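## Task

Transfer the single carton on the table onto the low platform so it lies flat with its original top face still up and no part of it overhangs the platform's edge. Leave the platform and the two cartons already sitting on it undisturbed. The result must hold once the robot lets go, so release the carton and pull the tool away at the end.

## Robot and tools

Robot: two six-joint arms, left_arm and right_arm, each ending in a vacuum cup instead of fingers. Bases in the scene frame: left_arm at (+0.043, +0.373, 0) m, right_arm at (-0.029, -0.365, 0) m. Scene frame: origin on the tabletop midway between the arms, +x out across the table, +z up, left_arm on the +y side. The arm names do not mean left or right in the camera images.

Cup point: each arm's end_effector_position is the centre of the cup's rim; the cup faces along that point's own +z axis, so pointing the cup straight down means its +z aims at scene -z. From about 4 cm behind the rim the tool body and wrist camera stick out up to 9 cm sideways, so leave room near other cartons. Reported positions can be slightly off, more so when an arm reaches far.

Row layout (used by execute_actions and move): one flat list of 16 numbers covering both arms, always all 16 even if one arm is idle. Order: left x, y, z, qw, qx, qy, qz, left suction, then right x, y, z, qw, qx, qy, qz, right suction. x, y, z are an absolute target for the cup point in metres in the scene frame; the quaternion is an absolute orientation target, w first. Suction is in [-1, 1]: above 0.01 means on, 0.01 or less means off, and it stays as last set. To keep an arm still, resend exactly its last reported pose and its current suction value; a 0 in the suction slot really switches it off. To hold orientation, repeat the same quaternion every time rather than copying a drifted one from the result. A target more than 0.6 m from the arm's last reported position along any cup axis is refused. Each control step the commanded pose is clipped to within 100 mm and 16 degrees of the measured one, and motion trails commands by about 0.17 s, so long moves may end short; check the result and send the remainder.

Tools:
- execute_actions {actions, pictures}: actions is a list holding at most one item, or empty. Empty list: just report state. Action: {rows: up to 15 rows of 16 numbers, steps: 1 to 15}; each control step is 1/30 s, one row per step, the final row repeated if rows are fewer than steps (default 15). Wait: {steps: up to 300}, counted from the previous result, so thinking time eats into it. pictures (true/false) chooses whether camera images come back.
- move {target, speed, stop_force}: target is one 16-number row as above (absolute poses). Both cup points travel straight lines that finish together, lasting 0.5 to 10 s. speed is the path's top speed in m/s, 0.002 to 0.5 (default 0.25); rotation is capped at twice that value in rad/s. stop_force (N, 9 to 40, shared by both arms, not allowed in the first 0.2 s) ends an arm's path once its wrist sensor feels that much extra push against the motion for two steps; the arm then backs up two steps and holds. Use it only with slow moves and without rotating the cup; omit it when lifting away from something the cup rests on. Paths ignore obstacles and the other arm. The result adds a move: line with the outcome (done, off_target, moving, held, contact, fault), any limits such as paced or held, and each cup's remaining distance to its target.
- wait {seconds: 0 to 10}: lets the simulation run with no new command.
- zoom_image {camera, region [x0, y0, x1, y1]}: enlarges part of the latest full image; pixel coordinates from the top-left, region no bigger than 504 by 504. Cameras: cam_head_left, cam_head_right, cam_left_wrist, cam_right_wrist, each 504x504.
- read_manual {section: "licences"}: licence text only.
- finished_scene {scene}: give the number of the current scene; it closes that scene for good, grades it, and opens the next task.

Results: per arm, cup position, quaternion and velocities; Wrist force and Wrist torque in the cup's own axes (pressing on a surface shows as force pointing back into the arm; offsets up to about 4 N, noise about 2.4 N, saturation near 50 N; "no reading" is harmless); joint positions and torques; suction_measured and part_present. HELD marks steps where a command was partly blocked; "pose unreachable" names an arm whose command the clearance check altered. "Hand target" shows where the controller is currently driving each cup. MOTOR HOT appears from 70 °C; at 85 °C the arm brakes until cool.

Picking: switch suction on and press the 36 mm rim fully onto a smooth flat face of the carton, away from its edges, seams or holes. A good seal reads 0.83 or more; part_present becomes 1 at 0.50 and drops at 0.45. Under vacuum the cup shortens, so the carton hangs up to about 12 mm nearer the tool. To release, set the carton down on its support first, then turn suction off, and rise at least 15 mm before expecting it free. If the cup seals on the table, turn suction off to free it.

Cautions: arms are stiff, so commanding even slightly past a firm contact can trigger a fault; approach slowly. An outside force of 150 N, or joint torque at the load limit (25.7 N m for wrist joints, 138 for the others, held weight included), freezes that arm for 10 s. Keep the arms from colliding or pushing each other. Avoid dropping, sliding or slamming cartons, do not bump the platform or its two cartons, and never let anything fall off the table. Objects may occasionally be nudged by outside pushes. The simulation keeps running while you compose replies; smooth, economical motion is preferred.

Each tool is called after "Request:" as name(argument=value, ...), one argument or row to a line, values as JSON.

## Session

Request:
execute_actions(
  actions=[],
)

Scene clock: 0.00 s of 9600.00 s.
left_arm: end_effector_position=(+0.4713, +0.3518, +0.4093) suction_measured=0.00 part_present=0 end_effector_quat_wxyz=(-0.000, +0.025, +1.000, -0.000) end_effector_velocity=(-0.000, -0.000, +0.000) end_effector_angular_velocity=(-0.001, -0.000, +0.000) | right_arm: end_effector_position=(+0.3924, -0.4443, +0.4088) suction_measured=0.00 part_present=0 end_effector_quat_wxyz=(-0.000, +0.093, +0.996, +0.000) end_effector_velocity=(+0.000, +0.000, +0.001) end_effector_angular_velocity=(-0.000, -0.002, +0.001)
Joint positions: left_arm=[-0.317 -1.746  1.517 -1.342 -1.571  1.255] | right_arm=[ 3.458 -1.396 -1.518 -1.799  1.572  1.888]
Joint velocities: left_arm=[ 0. -0. -0.  0. -0.  0.] | right_arm=[ 0.001 -0.     0.001  0.001 -0.    -0.   ]
Joint torques (N m, as the arm reports them, + toward a larger angle): no reading
Wrist force (N, on the end effector, along its own x y z axes, offset not removed): no reading
Wrist torque (N m, same axes, about the end effector's origin, offset not removed): no reading
Hand target (left_arm): +0.471, +0.352, +0.409; -0.000, +0.025, +1.000, -0.000
Hand target (right_arm): +0.392, -0.444, +0.409; -0.000, +0.093, +0.996, +0.000

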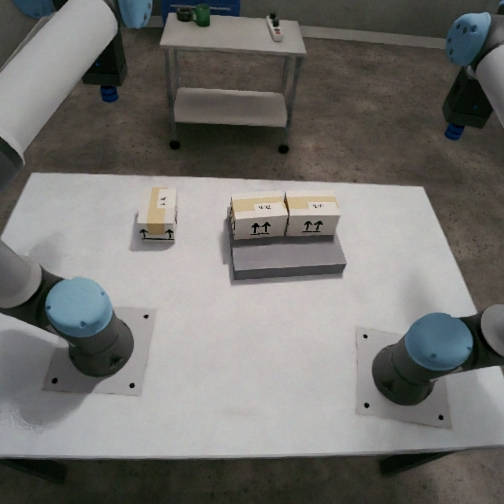

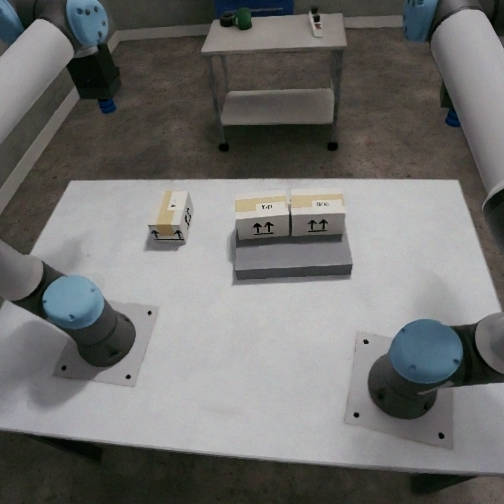

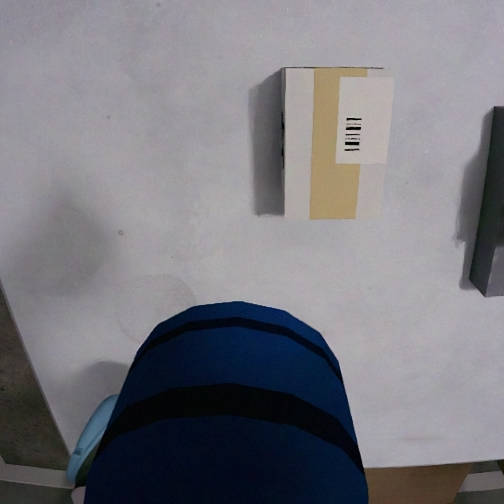

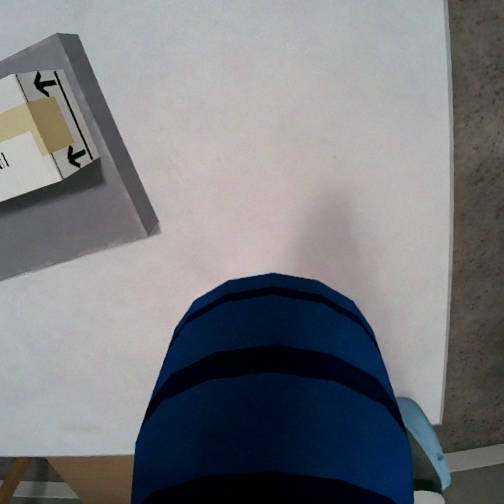

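Request:
zoom_image(
  camera="cam_head_left",
  region=[110, 160, 370, 300],
)

Request:
zoom_image(
  camera="cam_left_wrist",
  region=[200, 30, 504, 330],
)

Region (110, 160, 370, 300) of cam_head_left's 504x504 image, scaled by 1.938, with more detail than that image has; it fills the top 271 rows of this view, and the rest is white.

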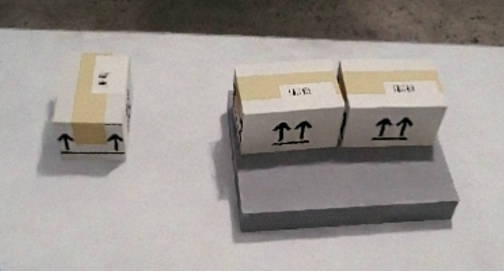

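Region (200, 30, 504, 330) of cam_left_wrist's 504x504 image, scaled by 1.658, with more detail than that image has; it fills the top 497 rows of this view, and the rest is white.

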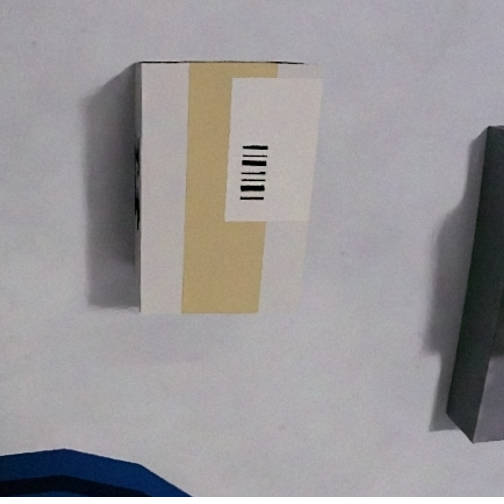

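Request:
move(
  target=[0.47,0.25,0.3,0,0,1,0,-1,0.3924,-0.4443,0.4088,0,0.093,0.996,0,-1],
  speed=0.4,
)

Scene clock: 29.77 s of 9600.00 s.
left_arm: end_effector_position=(+0.4699, +0.2501, +0.3001) suction_measured=0.00 part_present=0 end_effector_quat_wxyz=(-0.000, +0.000, +1.000, -0.000) end_effector_velocity=(+0.000, -0.001, -0.001) end_effector_angular_velocity=(+0.001, -0.001, +0.000) | right_arm: end_effector_position=(+0.3924, -0.4443, +0.4088) suction_measured=0.00 part_present=0 end_effector_quat_wxyz=(-0.000, +0.093, +0.996, +0.000) end_effector_velocity=(-0.000, +0.001, -0.000) end_effector_angular_velocity=(+0.001, +0.001, +0.001)
Joint positions: left_arm=[-0.537 -1.73   1.784 -1.625 -1.571  0.986] | right_arm=[ 3.458 -1.396 -1.518 -1.798  1.571  1.888]
Joint velocities: left_arm=[-0.003  0.001  0.003 -0.005  0.001 -0.003] | right_arm=[ 0.001  0.    -0.    -0.     0.001 -0.   ]
Joint torques (N m, as the arm reports them, + toward a larger angle): left_arm=[-13.09 -12.23 -13.88  -4.68   2.27  -1.24] | right_arm=[14.5  24.34 10.59  5.51 -2.39 -1.47]
Wrist force (N, on the end effector, along its own x y z axes, offset not removed): left_arm=[-1.1 -0.3 1.4] | right_arm=[-0.5 -0.7 -0.6]
Wrist torque (N m, same axes, about the end effector's origin, offset not removed): left_arm=[-0.18 0.36 -0.03] | right_arm=[-0.27 -0.02 -0.12]
Hand target (left_arm): +0.470, +0.250, +0.300; -0.000, +0.000, +1.000, +0.000
Hand target (right_arm): +0.392, -0.444, +0.409; +0.000, +0.093, +0.996, +0.000
Off the commanded pose (left_arm): 0.000 m, 0 deg.
Off the commanded pose (right_arm): 0.000 m, 0 deg.
After step 90, 25.70 s passed at rest.
move: done

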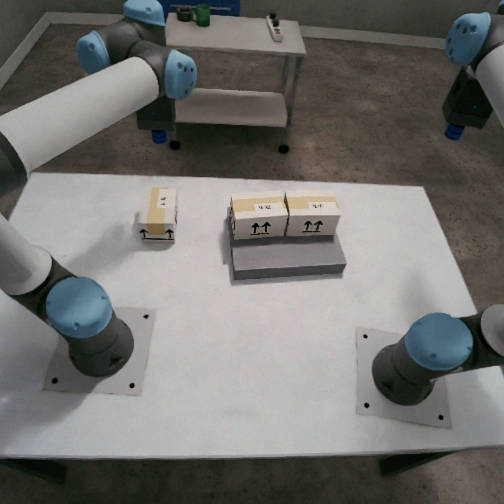

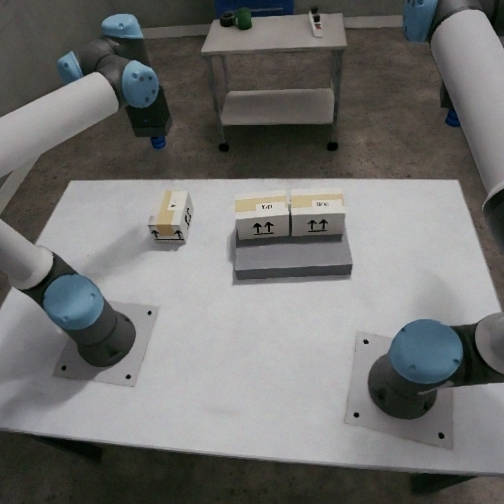

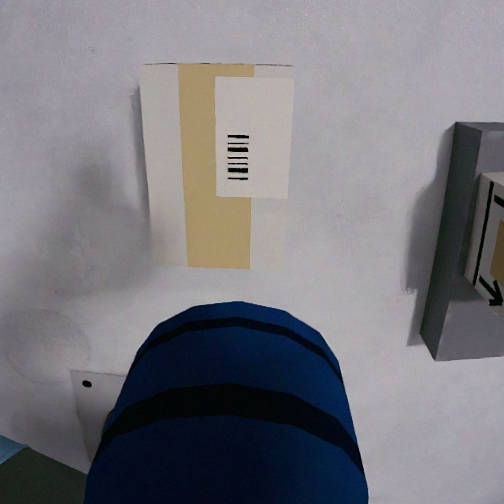

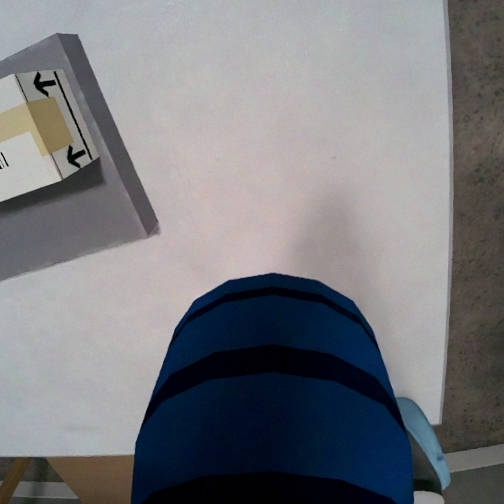

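Request:
move(
  target=[0.465,0.257,0.16,0,0,1,0,-1,0.3924,-0.4443,0.4088,0,0.093,0.996,0,-1],
  speed=0.3,
)

Scene clock: 45.70 s of 9600.00 s.
left_arm: end_effector_position=(+0.4651, +0.2570, +0.1601) suction_measured=0.00 part_present=0 end_effector_quat_wxyz=(-0.000, -0.000, +1.000, +0.000) end_effector_velocity=(+0.000, +0.000, -0.002) end_effector_angular_velocity=(+0.001, -0.001, +0.001) | right_arm: end_effector_position=(+0.3924, -0.4443, +0.4088) suction_measured=0.00 part_present=0 end_effector_quat_wxyz=(+0.000, +0.093, +0.996, +0.000) end_effector_velocity=(+0.000, -0.000, +0.001) end_effector_angular_velocity=(-0.000, -0.002, +0.000)
Joint positions: left_arm=[-0.529 -1.661  2.095 -2.005 -1.571  0.993] | right_arm=[ 3.458 -1.396 -1.518 -1.798  1.571  1.888]
Joint velocities: left_arm=[ 0.     0.003  0.004 -0.007  0.001 -0.001] | right_arm=[-0.001 -0.     0.001  0.    -0.001 -0.001]
Joint torques (N m, as the arm reports them, + toward a larger angle): left_arm=[ 13.44 -10.95  -9.77  -4.98   2.38   2.12] | right_arm=[14.12 24.22 10.91  5.51 -2.55 -1.4 ]
Wrist force (N, on the end effector, along its own x y z axes, offset not removed): left_arm=[-0.3 0.0 0.0] | right_arm=[-0.5 -0.9 -1.1]
Wrist torque (N m, same axes, about the end effector's origin, offset not removed): left_arm=[-0.03 0.00 0.27] | right_arm=[-0.24 0.04 -0.12]
Hand target (left_arm): +0.465, +0.257, +0.160; +0.000, -0.000, +1.000, +0.000
Hand target (right_arm): +0.392, -0.444, +0.409; +0.000, +0.093, +0.996, -0.000
Off the commanded pose (left_arm): 0.000 m, 0 deg.
Off the commanded pose (right_arm): 0.000 m, 0 deg.
After step 90, 11.83 s passed at rest.
move: done

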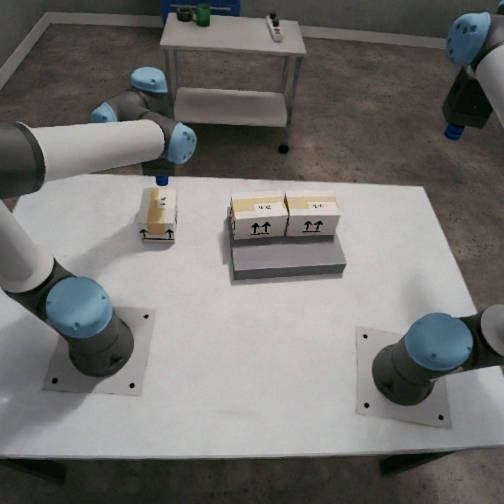

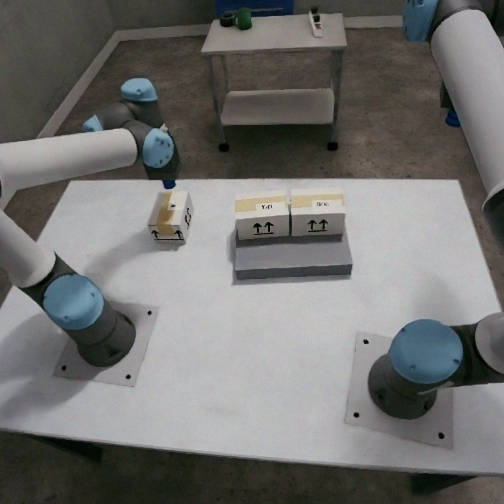

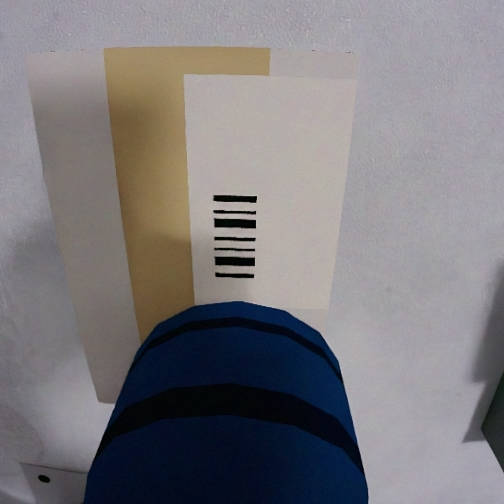

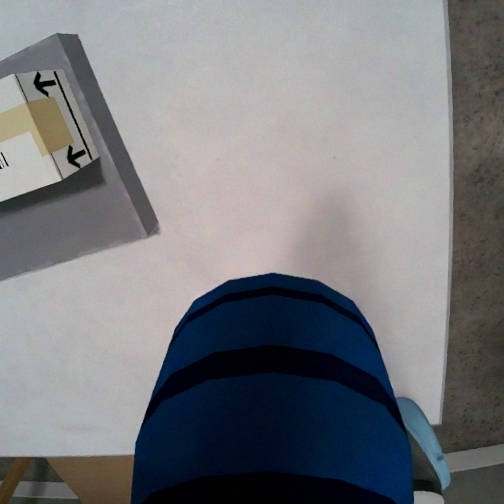

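Request:
move(
  target=[0.455,0.265,0.125,0,0,1,0,-1,0.3924,-0.4443,0.4088,0,0.093,0.996,0,-1],
  speed=0.1,
)

Request:
move(
  target=[0.455,0.265,0.05,0,0,1,0,1,0.3924,-0.4443,0.4088,0,0.093,0.996,0,-1],
  speed=0.012,
  stop_force=10,
)

Scene clock: 63.67 s of 9600.00 s.
left_arm: end_effector_position=(+0.4551, +0.2650, +0.1252) suction_measured=0.00 part_present=0 end_effector_quat_wxyz=(-0.000, -0.000, +1.000, +0.000) end_effector_velocity=(-0.001, +0.000, -0.002) end_effector_angular_velocity=(-0.001, +0.000, -0.001) | right_arm: end_effector_position=(+0.3924, -0.4443, +0.4088) suction_measured=0.00 part_present=0 end_effector_quat_wxyz=(+0.000, +0.093, +0.996, +0.000) end_effector_velocity=(+0.000, +0.000, -0.001) end_effector_angular_velocity=(-0.001, +0.001, +0.001)
Joint positions: left_arm=[-0.526 -1.646  2.183 -2.107 -1.571  0.996] | right_arm=[ 3.458 -1.396 -1.518 -1.798  1.571  1.888]
Joint velocities: left_arm=[ 0.     0.002  0.005 -0.007 -0.001  0.002] | right_arm=[ 0.001 -0.001 -0.    -0.    -0.    -0.   ]
Joint torques (N m, as the arm reports them, + toward a larger angle): left_arm=[ 13.14 -13.15  -9.47  -4.85   0.48   2.14] | right_arm=[13.79 22.65 11.7   5.23 -2.48 -1.44]
Wrist force (N, on the end effector, along its own x y z axes, offset not removed): left_arm=[-0.1 1.7 2.1] | right_arm=[0.8 0.1 0.6]
Wrist torque (N m, same axes, about the end effector's origin, offset not removed): left_arm=[0.39 0.02 0.15] | right_arm=[-0.08 -0.11 -0.10]
Hand target (left_arm): +0.455, +0.265, +0.125; -0.000, -0.000, +1.000, +0.000
Hand target (right_arm): +0.392, -0.444, +0.409; +0.000, +0.093, +0.996, -0.000
Off the commanded pose (left_arm): 0.000 m, 0 deg.
Off the commanded pose (right_arm): 0.000 m, 0 deg.
After step 90, 14.10 s passed at rest.
move: done

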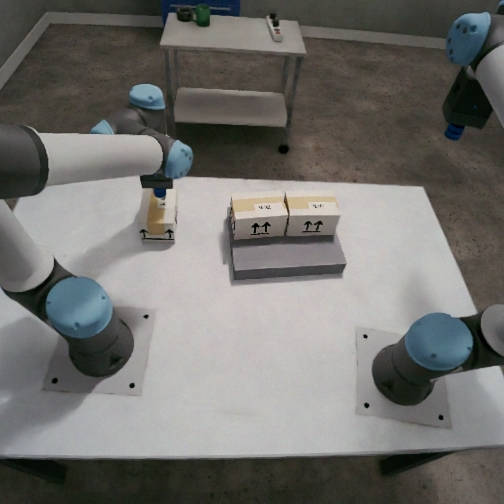

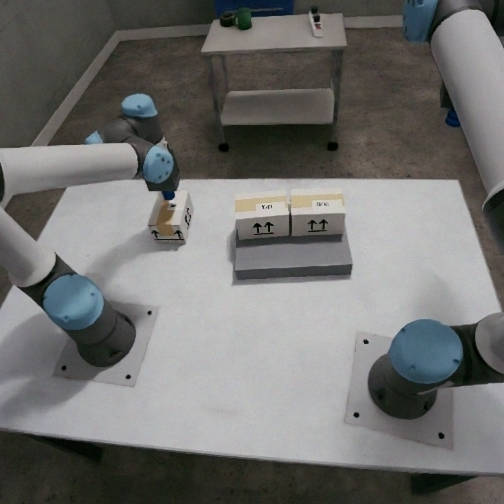

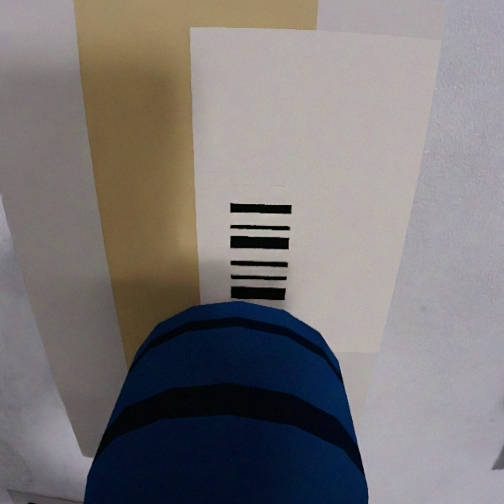

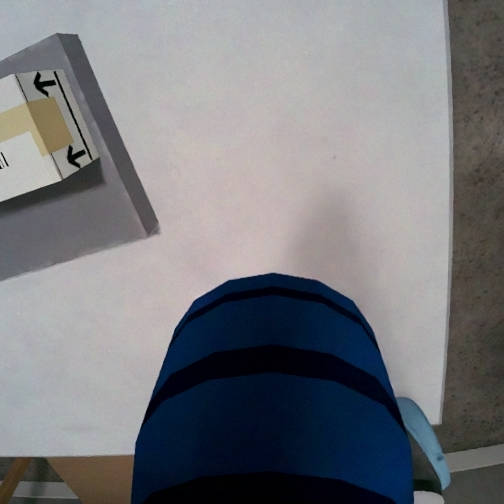

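Scene clock: 68.10 s of 9600.00 s.
left_arm: end_effector_position=(+0.4550, +0.2650, +0.0766) suction_measured=0.90 part_present=1 end_effector_quat_wxyz=(-0.000, -0.000, +1.000, +0.000) end_effector_velocity=(-0.001, +0.001, +0.002) end_effector_angular_velocity=(+0.003, +0.004, -0.002) | right_arm: end_effector_position=(+0.3924, -0.4443, +0.4088) suction_measured=0.00 part_present=0 end_effector_quat_wxyz=(+0.000, +0.093, +0.996, +0.000) end_effector_velocity=(-0.000, +0.000, +0.000) end_effector_angular_velocity=(+0.001, -0.001, +0.001)
Joint positions: left_arm=[-0.526 -1.563  2.256 -2.263 -1.571  0.996] | right_arm=[ 3.458 -1.396 -1.518 -1.798  1.571  1.888]
Joint velocities: left_arm=[ 0.    -0.003 -0.005  0.013  0.001  0.002] | right_arm=[ 0.     0.001  0.    -0.     0.001 -0.   ]
Joint torques (N m, as the arm reports them, + toward a larger angle): left_arm=[  0.14 -10.45 -18.73   0.79   0.44  -1.51] | right_arm=[13.45 22.07 12.84  5.05 -2.46 -1.5 ]
Wrist force (N, on the end effector, along its own x y z axes, offset not removed): left_arm=[12.1 3.3 -42.9] | right_arm=[-0.9 0.3 -0.5]
Wrist torque (N m, same axes, about the end effector's origin, offset not removed): left_arm=[-0.20 -0.44 0.15] | right_arm=[-0.03 0.17 -0.08]
Hand target (left_arm): +0.455, +0.265, +0.077; +0.000, -0.000, +1.000, -0.000
Hand target (right_arm): +0.392, -0.444, +0.409; +0.000, +0.093, +0.996, +0.000
Off the commanded pose (left_arm): 0.027 m, 0 deg.
Off the commanded pose (right_arm): 0.000 m, 0 deg.
move: contact (left_arm)

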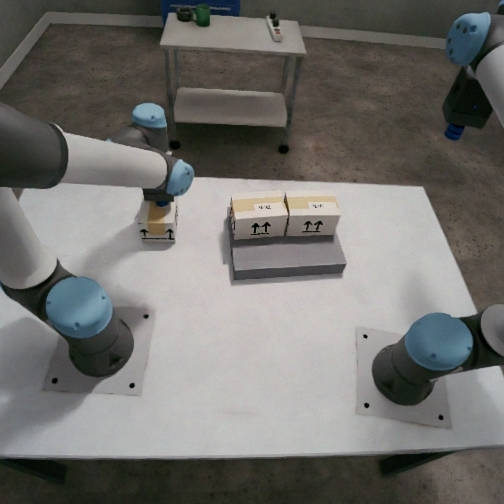

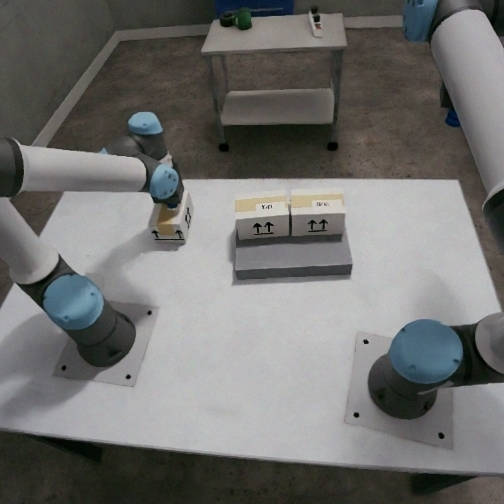

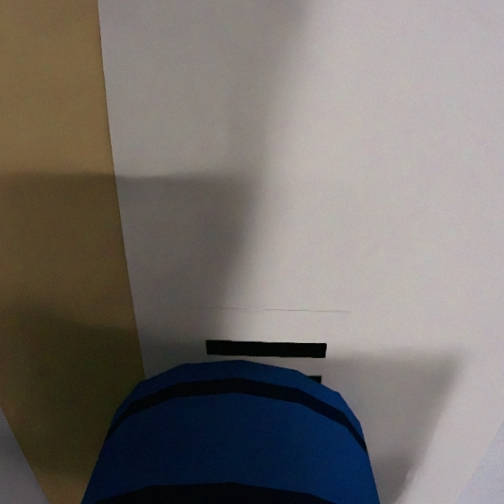

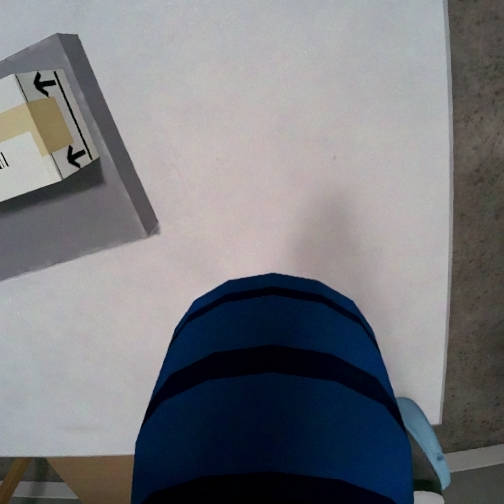

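Request:
move(
  target=[0.455,0.265,0.22,0,0,1,0,1,0.36,-0.07,0.36,0,0,1,0,-1],
  speed=0.15,
)

Scene clock: 84.23 s of 9600.00 s.
left_arm: end_effector_position=(+0.4549, +0.2651, +0.2200) suction_measured=0.90 part_present=1 end_effector_quat_wxyz=(+0.000, -0.000, +1.000, +0.000) end_effector_velocity=(-0.000, -0.000, +0.001) end_effector_angular_velocity=(-0.001, +0.001, -0.000) | right_arm: end_effector_position=(+0.3598, -0.0702, +0.3600) suction_measured=0.00 part_present=0 end_effector_quat_wxyz=(-0.000, +0.000, +1.000, -0.000) end_effector_velocity=(+0.000, +0.001, -0.000) end_effector_angular_velocity=(-0.001, +0.000, +0.000)
Joint positions: left_arm=[-0.526 -1.746  2.005 -1.83  -1.571  0.996] | right_arm=[ 4.253 -1.522 -1.533 -1.657  1.571  2.496]
Joint velocities: left_arm=[ 0.    -0.    -0.001  0.002 -0.001  0.   ] | right_arm=[ 0.002 -0.003  0.002 -0.    -0.     0.002]
Joint torques (N m, as the arm reports them, + toward a larger angle): left_arm=[  0.84 -26.13 -36.83  -1.21   0.49  -1.63] | right_arm=[14.26 13.88 33.53  5.44 -2.53  1.52]
Wrist force (N, on the end effector, along its own x y z axes, offset not removed): left_arm=[-1.4 -0.6 4.3] | right_arm=[-2.4 0.4 -0.6]
Wrist torque (N m, same axes, about the end effector's origin, offset not removed): left_arm=[-0.02 0.27 0.20] | right_arm=[0.00 0.41 -0.10]
Hand target (left_arm): +0.455, +0.265, +0.220; +0.000, +0.000, +1.000, -0.000
Hand target (right_arm): +0.360, -0.070, +0.360; -0.000, -0.000, +1.000, -0.000
Off the commanded pose (left_arm): 0.000 m, 0 deg.
Off the commanded pose (right_arm): 0.000 m, 0 deg.
After step 90, 10.10 s passed at rest.
move: done

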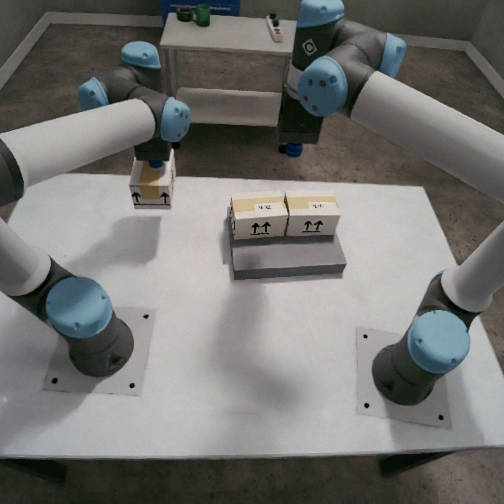

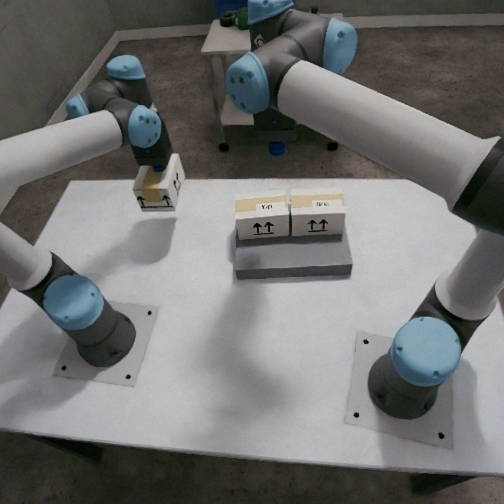

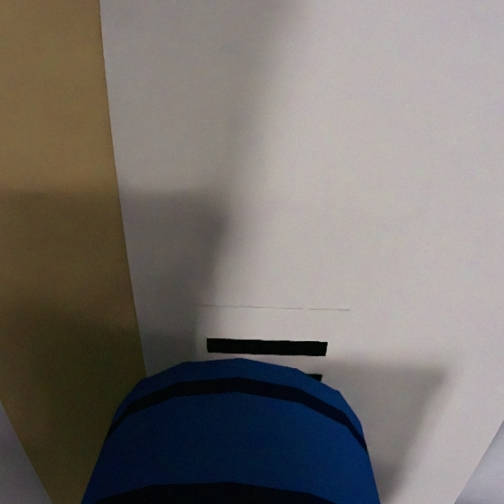

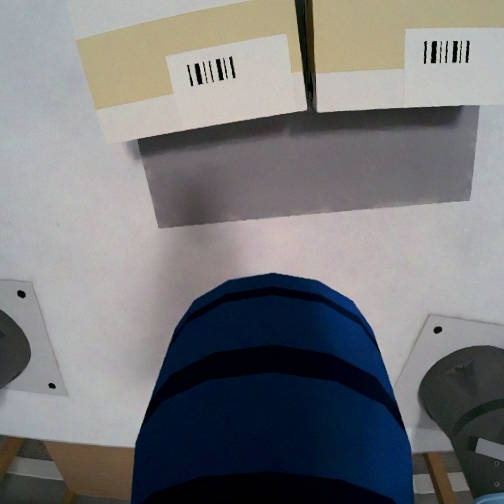

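Request:
move(
  target=[0.455,0.265,0.24,0,0,1,0,1,0.30,-0.05,0.30,0,1,0.001,0,-1],
  speed=0.3,
)

Scene clock: 105.43 s of 9600.00 s.
left_arm: end_effector_position=(+0.4550, +0.2650, +0.2400) suction_measured=0.90 part_present=1 end_effector_quat_wxyz=(-0.000, -0.000, +1.000, +0.000) end_effector_velocity=(+0.000, -0.000, +0.000) end_effector_angular_velocity=(-0.000, -0.000, -0.003) | right_arm: end_effector_position=(+0.3000, -0.0500, +0.3000) suction_measured=0.00 part_present=0 end_effector_quat_wxyz=(+0.000, +1.000, +0.001, -0.000) end_effector_velocity=(-0.000, +0.000, -0.000) end_effector_angular_velocity=(-0.001, -0.002, -0.009)
Joint positions: left_arm=[-0.526 -1.758  1.962 -1.775 -1.571  0.996] | right_arm=[ 4.388 -1.44  -1.761 -1.512  1.571  5.77 ]
Joint velocities: left_arm=[-0.    -0.    -0.     0.    -0.     0.003] | right_arm=[ 0.002  0.    -0.001  0.    -0.002  0.011]
Joint torques (N m, as the arm reports them, + toward a larger angle): left_arm=[-14.64 -25.44 -36.91  -1.29  -0.32  -1.57] | right_arm=[12.98 26.35 11.57  5.48 -2.53  1.26]
Wrist force (N, on the end effector, along its own x y z axes, offset not removed): left_arm=[0.3 0.5 5.2] | right_arm=[-1.2 -0.2 -1.4]
Wrist torque (N m, same axes, about the end effector's origin, offset not removed): left_arm=[0.18 0.03 0.12] | right_arm=[-0.12 0.22 -0.06]
Hand target (left_arm): +0.455, +0.265, +0.240; +0.000, -0.000, +1.000, -0.000
Hand target (right_arm): +0.300, -0.050, +0.300; +0.000, +1.000, +0.001, -0.000
Off the commanded pose (left_arm): 0.000 m, 0 deg.
Off the commanded pose (right_arm): 0.000 m, 0 deg.
After step 90, 12.43 s passed at rest.
move: done

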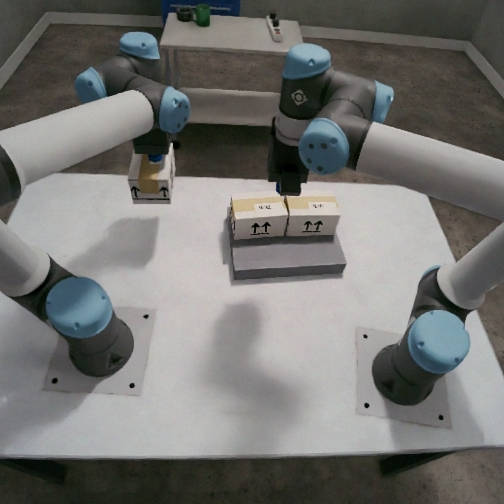

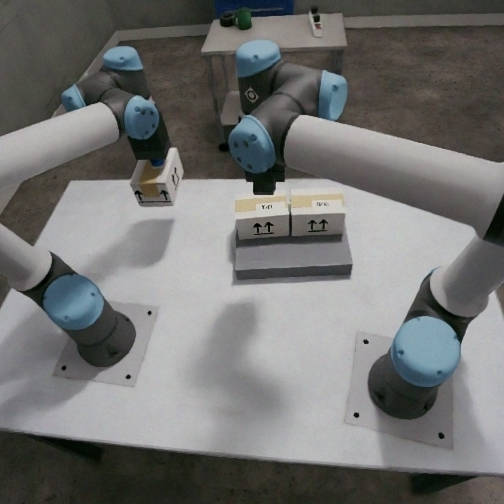

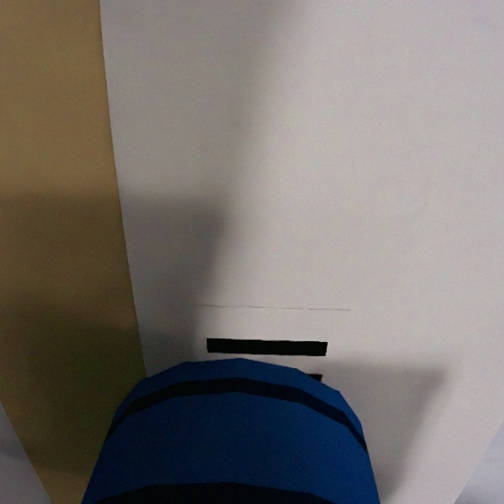

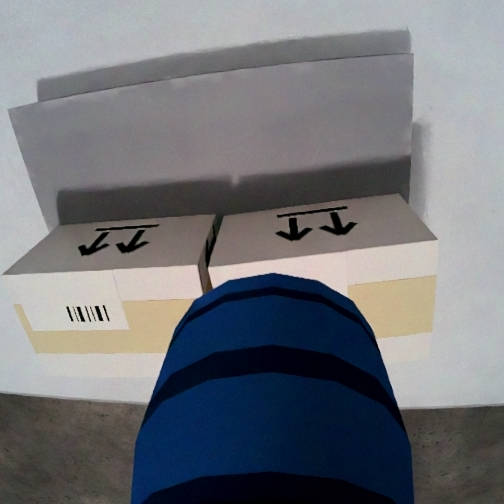

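Request:
move(
  target=[0.455,0.265,0.24,0,0,1,0,1,0.32,-0.30,0.22,0,0.707,0.707,0,-1],
  speed=0.3,
)

Request:
move(
  target=[0.33,-0.045,0.23,0,-0.749,0.6626,0,1,0.32,-0.30,0.22,0,0.707,0.707,0,-1],
  speed=0.15,
)

Scene clock: 151.90 s of 9600.00 s.
left_arm: end_effector_position=(+0.4550, +0.2650, +0.2400) suction_measured=0.90 part_present=1 end_effector_quat_wxyz=(-0.000, +0.000, +1.000, +0.000) end_effector_velocity=(+0.000, -0.000, +0.000) end_effector_angular_velocity=(+0.000, -0.000, +0.002) | right_arm: end_effector_position=(+0.3201, -0.2998, +0.2201) suction_measured=0.00 part_present=0 end_effector_quat_wxyz=(+0.000, +0.707, +0.707, +0.000) end_effector_velocity=(+0.001, -0.002, -0.000) end_effector_angular_velocity=(+0.002, +0.001, +0.010)
Joint positions: left_arm=[-0.526 -1.758  1.962 -1.775 -1.571  0.996] | right_arm=[ 3.897 -1.198 -2.143 -1.371  1.571  3.712]
Joint velocities: left_arm=[-0.     0.    -0.     0.     0.    -0.002] | right_arm=[-0.007 -0.002  0.     0.002  0.003 -0.016]
Joint torques (N m, as the arm reports them, + toward a larger angle): left_arm=[-14.22 -12.08 -36.94  -4.86  -0.93  -1.54] | right_arm=[-15.68  -1.1   10.34   5.7    1.97  -1.63]
Wrist force (N, on the end effector, along its own x y z axes, offset not removed): left_arm=[-2.5 -1.9 3.3] | right_arm=[-1.5 0.0 -0.9]
Wrist torque (N m, same axes, about the end effector's origin, offset not removed): left_arm=[-0.32 0.59 0.18] | right_arm=[-0.14 0.25 -0.08]
Hand target (left_arm): +0.455, +0.265, +0.240; -0.000, -0.000, +1.000, +0.000
Hand target (right_arm): +0.320, -0.300, +0.220; -0.000, +0.707, +0.707, +0.000
Off the commanded pose (left_arm): 0.000 m, 0 deg.
Off the commanded pose (right_arm): 0.000 m, 0 deg.
After step 90, 40.30 s passed at rest.
move: done

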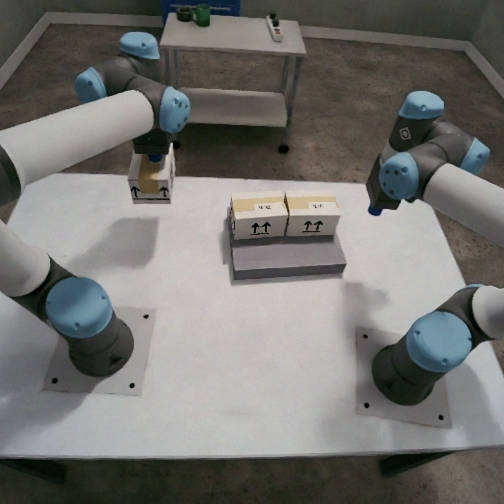

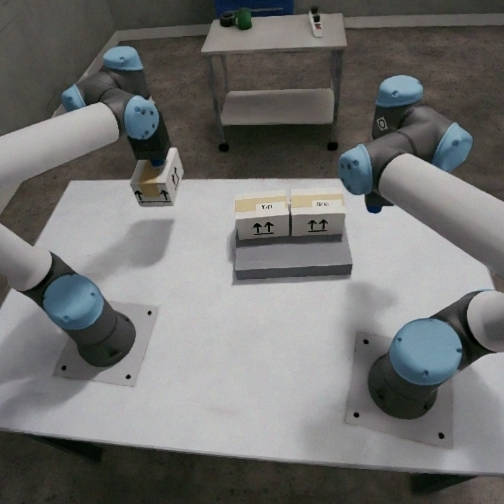

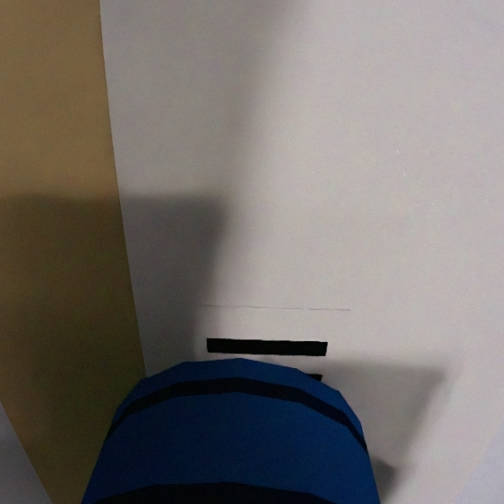

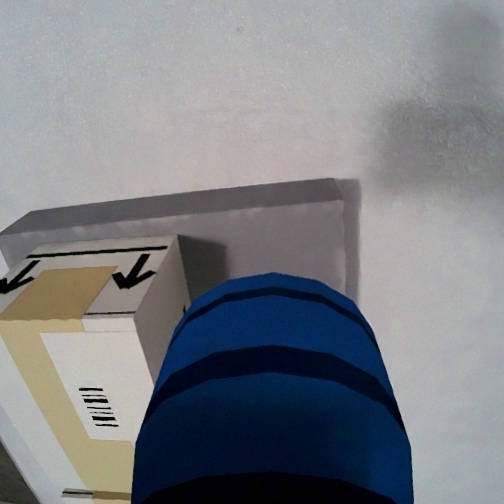

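Scene clock: 157.97 s of 9600.00 s.
left_arm: end_effector_position=(+0.3296, -0.0448, +0.2300) suction_measured=0.90 part_present=1 end_effector_quat_wxyz=(+0.000, +0.749, -0.663, -0.000) end_effector_velocity=(-0.001, -0.002, -0.000) end_effector_angular_velocity=(+0.002, -0.001, +0.011) | right_arm: end_effector_position=(+0.3200, -0.3000, +0.2200) suction_measured=0.00 part_present=0 end_effector_quat_wxyz=(+0.000, +0.707, +0.707, +0.000) end_effector_velocity=(+0.000, +0.000, +0.000) end_effector_angular_velocity=(+0.000, -0.000, -0.001)
Joint positions: left_arm=[-1.187 -1.549  1.798 -1.82  -1.571 -1.357] | right_arm=[ 3.897 -1.198 -2.143 -1.371  1.571  3.711]
Joint velocities: left_arm=[-0.003  0.003 -0.003  0.002  0.001 -0.014] | right_arm=[-0.    -0.     0.001 -0.001  0.     0.   ]
Joint torques (N m, as the arm reports them, + toward a larger angle): left_arm=[-14.34 -20.25 -37.58  -1.32   2.42  -1.83] | right_arm=[-13.71  -0.19  10.75  -0.24   1.95  -1.43]
Wrist force (N, on the end effector, along its own x y z axes, offset not removed): left_arm=[-2.4 -2.1 5.6] | right_arm=[0.2 -0.5 0.5]
Wrist torque (N m, same axes, about the end effector's origin, offset not removed): left_arm=[-0.20 0.59 0.13] | right_arm=[-0.10 -0.02 -0.03]
Hand target (left_arm): +0.330, -0.045, +0.230; +0.000, +0.749, -0.663, -0.000
Hand target (right_arm): +0.320, -0.300, +0.220; +0.000, +0.707, +0.707, +0.000
Off the commanded pose (left_arm): 0.000 m, 0 deg.
Off the commanded pose (right_arm): 0.000 m, 0 deg.
move: done

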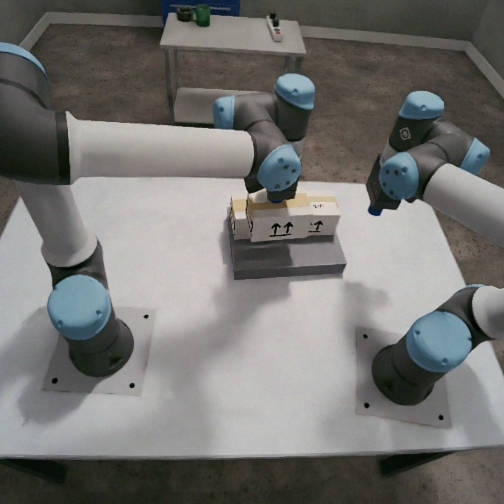

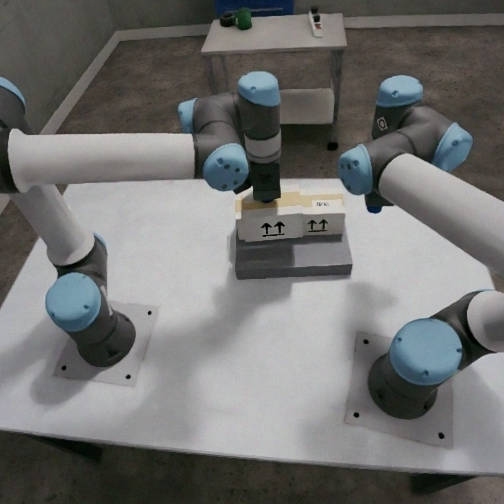

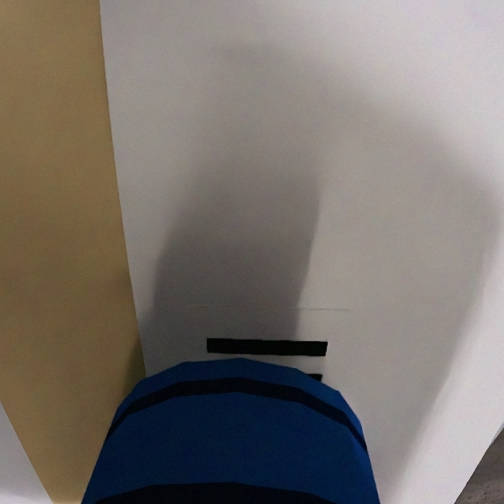

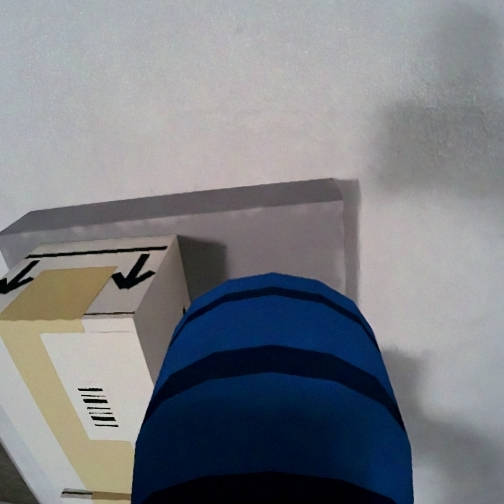

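Request:
move(
  target=[0.275,-0.045,0.23,0,-0.749,0.6626,0,1,0.31,-0.43,0.18,-0.2126,0.674,0.674,0.2126,-1],
  speed=0.15,
)

Request:
move(
  target=[0.275,-0.045,0.15,0,-0.749,0.6626,0,1,0.31,-0.43,0.18,-0.2126,0.674,0.674,0.2126,-1],
  speed=0.04,
  stop_force=9,
)

Scene clock: 182.67 s of 9600.00 s.
left_arm: end_effector_position=(+0.2750, -0.0449, +0.2300) suction_measured=0.90 part_present=1 end_effector_quat_wxyz=(-0.000, +0.749, -0.663, -0.000) end_effector_velocity=(-0.001, -0.000, +0.000) end_effector_angular_velocity=(-0.000, -0.000, +0.002) | right_arm: end_effector_position=(+0.3102, -0.4299, +0.1802) suction_measured=0.00 part_present=0 end_effector_quat_wxyz=(-0.212, +0.674, +0.674, +0.213) end_effector_velocity=(-0.000, -0.002, -0.001) end_effector_angular_velocity=(+0.009, +0.002, +0.001)
Joint positions: left_arm=[-1.298 -1.619  1.867 -1.819 -1.571 -1.469] | right_arm=[ 3.104 -1.4   -2.197 -1.27   2.164  2.871]
Joint velocities: left_arm=[-0.001 -0.001  0.     0.     0.    -0.003] | right_arm=[-0.011 -0.009  0.005 -0.01   0.007 -0.016]
Joint torques (N m, as the arm reports them, + toward a larger angle): left_arm=[-15.72 -33.39 -13.51  -1.51   2.32  -1.4 ] | right_arm=[-14.61   3.99  29.38  -0.28   2.79  -1.34]
Wrist force (N, on the end effector, along its own x y z axes, offset not removed): left_arm=[-0.8 -2.1 4.8] | right_arm=[-0.3 -0.2 -0.4]
Wrist torque (N m, same axes, about the end effector's origin, offset not removed): left_arm=[-0.36 0.24 0.21] | right_arm=[-0.15 0.09 0.02]
Hand target (left_arm): +0.275, -0.045, +0.230; -0.000, +0.749, -0.663, -0.000
Hand target (right_arm): +0.310, -0.430, +0.180; -0.213, +0.674, +0.674, +0.213
Off the commanded pose (left_arm): 0.000 m, 0 deg.
Off the commanded pose (right_arm): 0.000 m, 0 deg.
After step 90, 19.23 s passed at rest.
move: done

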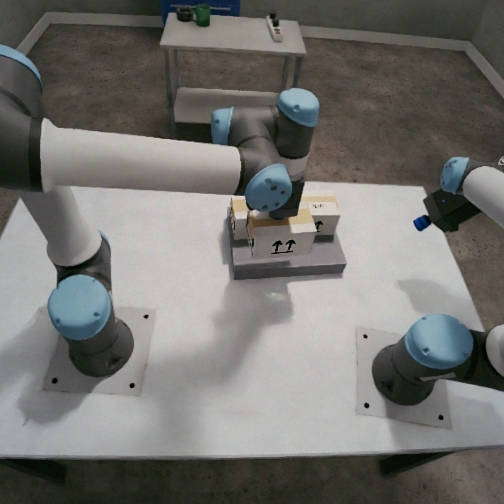

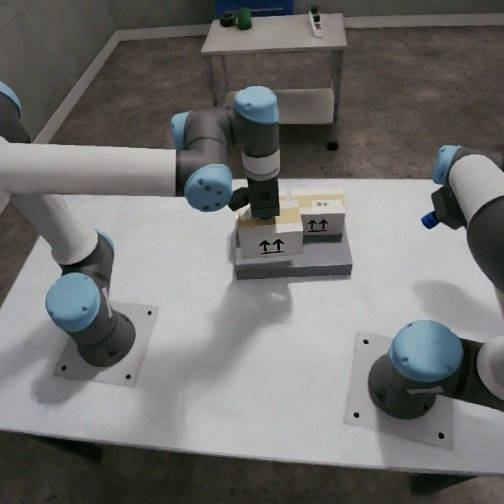

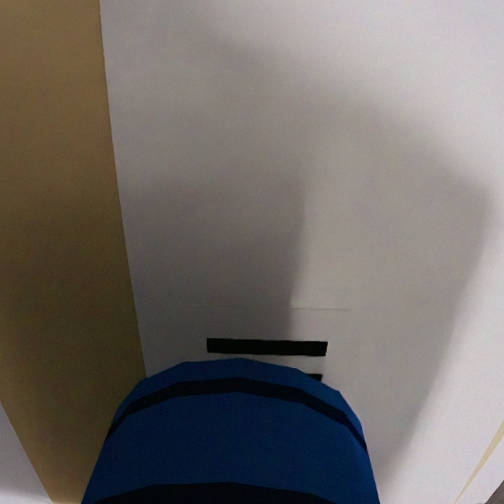

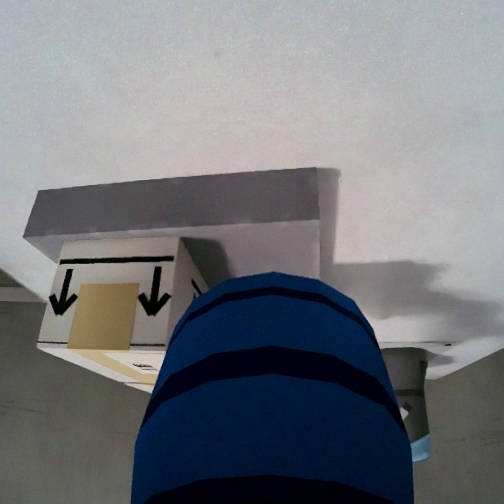

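Scene clock: 185.03 s of 9600.00 s.
left_arm: end_effector_position=(+0.2750, -0.0451, +0.1501) suction_measured=0.90 part_present=1 end_effector_quat_wxyz=(-0.000, +0.749, -0.663, -0.000) end_effector_velocity=(+0.000, +0.000, -0.002) end_effector_angular_velocity=(-0.000, +0.001, +0.002) | right_arm: end_effector_position=(+0.3100, -0.4300, +0.1800) suction_measured=0.00 part_present=0 end_effector_quat_wxyz=(-0.213, +0.674, +0.674, +0.213) end_effector_velocity=(+0.000, -0.000, +0.001) end_effector_angular_velocity=(+0.000, -0.001, -0.001)
Joint positions: left_arm=[-1.298 -1.548  2.015 -2.038 -1.571 -1.469] | right_arm=[ 3.103 -1.4   -2.197 -1.27   2.164  2.869]
Joint velocities: left_arm=[ 0.     0.002  0.003 -0.005 -0.001 -0.001] | right_arm=[-0.001  0.     0.001  0.     0.001  0.   ]
Joint torques (N m, as the arm reports them, + toward a larger angle): left_arm=[-13.67 -20.87 -14.57  -5.55   2.42  -1.35] | right_arm=[-13.26   5.99   8.77  -0.46   3.11  -1.59]
Wrist force (N, on the end effector, along its own x y z axes, offset not removed): left_arm=[-0.2 0.0 4.9] | right_arm=[-0.6 -0.5 0.2]
Wrist torque (N m, same axes, about the end effector's origin, offset not removed): left_arm=[0.19 0.15 -0.08] | right_arm=[-0.11 0.15 -0.13]
Hand target (left_arm): +0.275, -0.045, +0.150; -0.000, +0.749, -0.663, -0.000
Hand target (right_arm): +0.310, -0.430, +0.180; -0.213, +0.674, +0.674, +0.213
Off the commanded pose (left_arm): 0.000 m, 0 deg.
Off the commanded pose (right_arm): 0.000 m, 0 deg.
move: done

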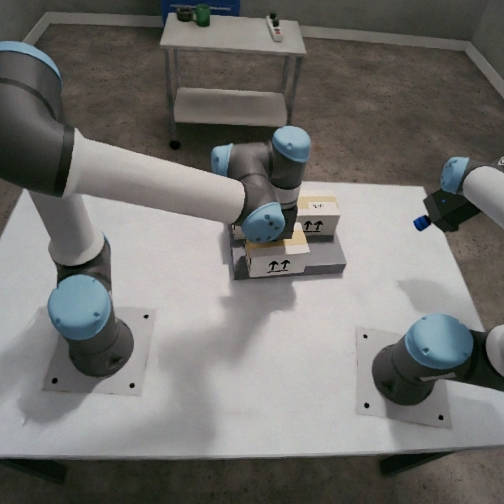

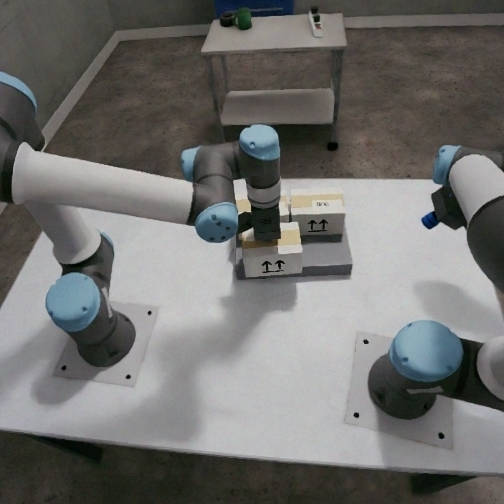

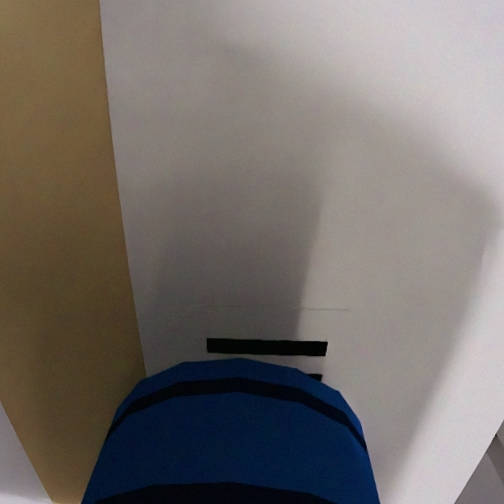

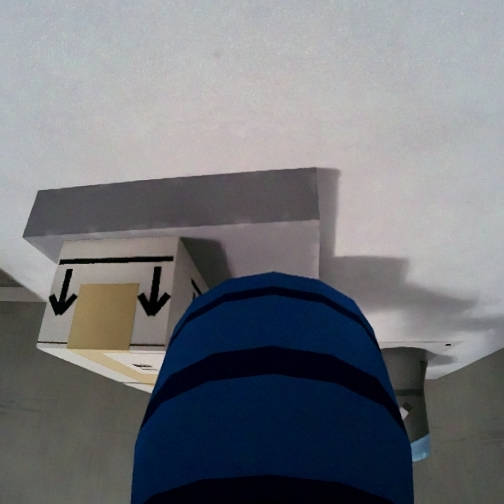

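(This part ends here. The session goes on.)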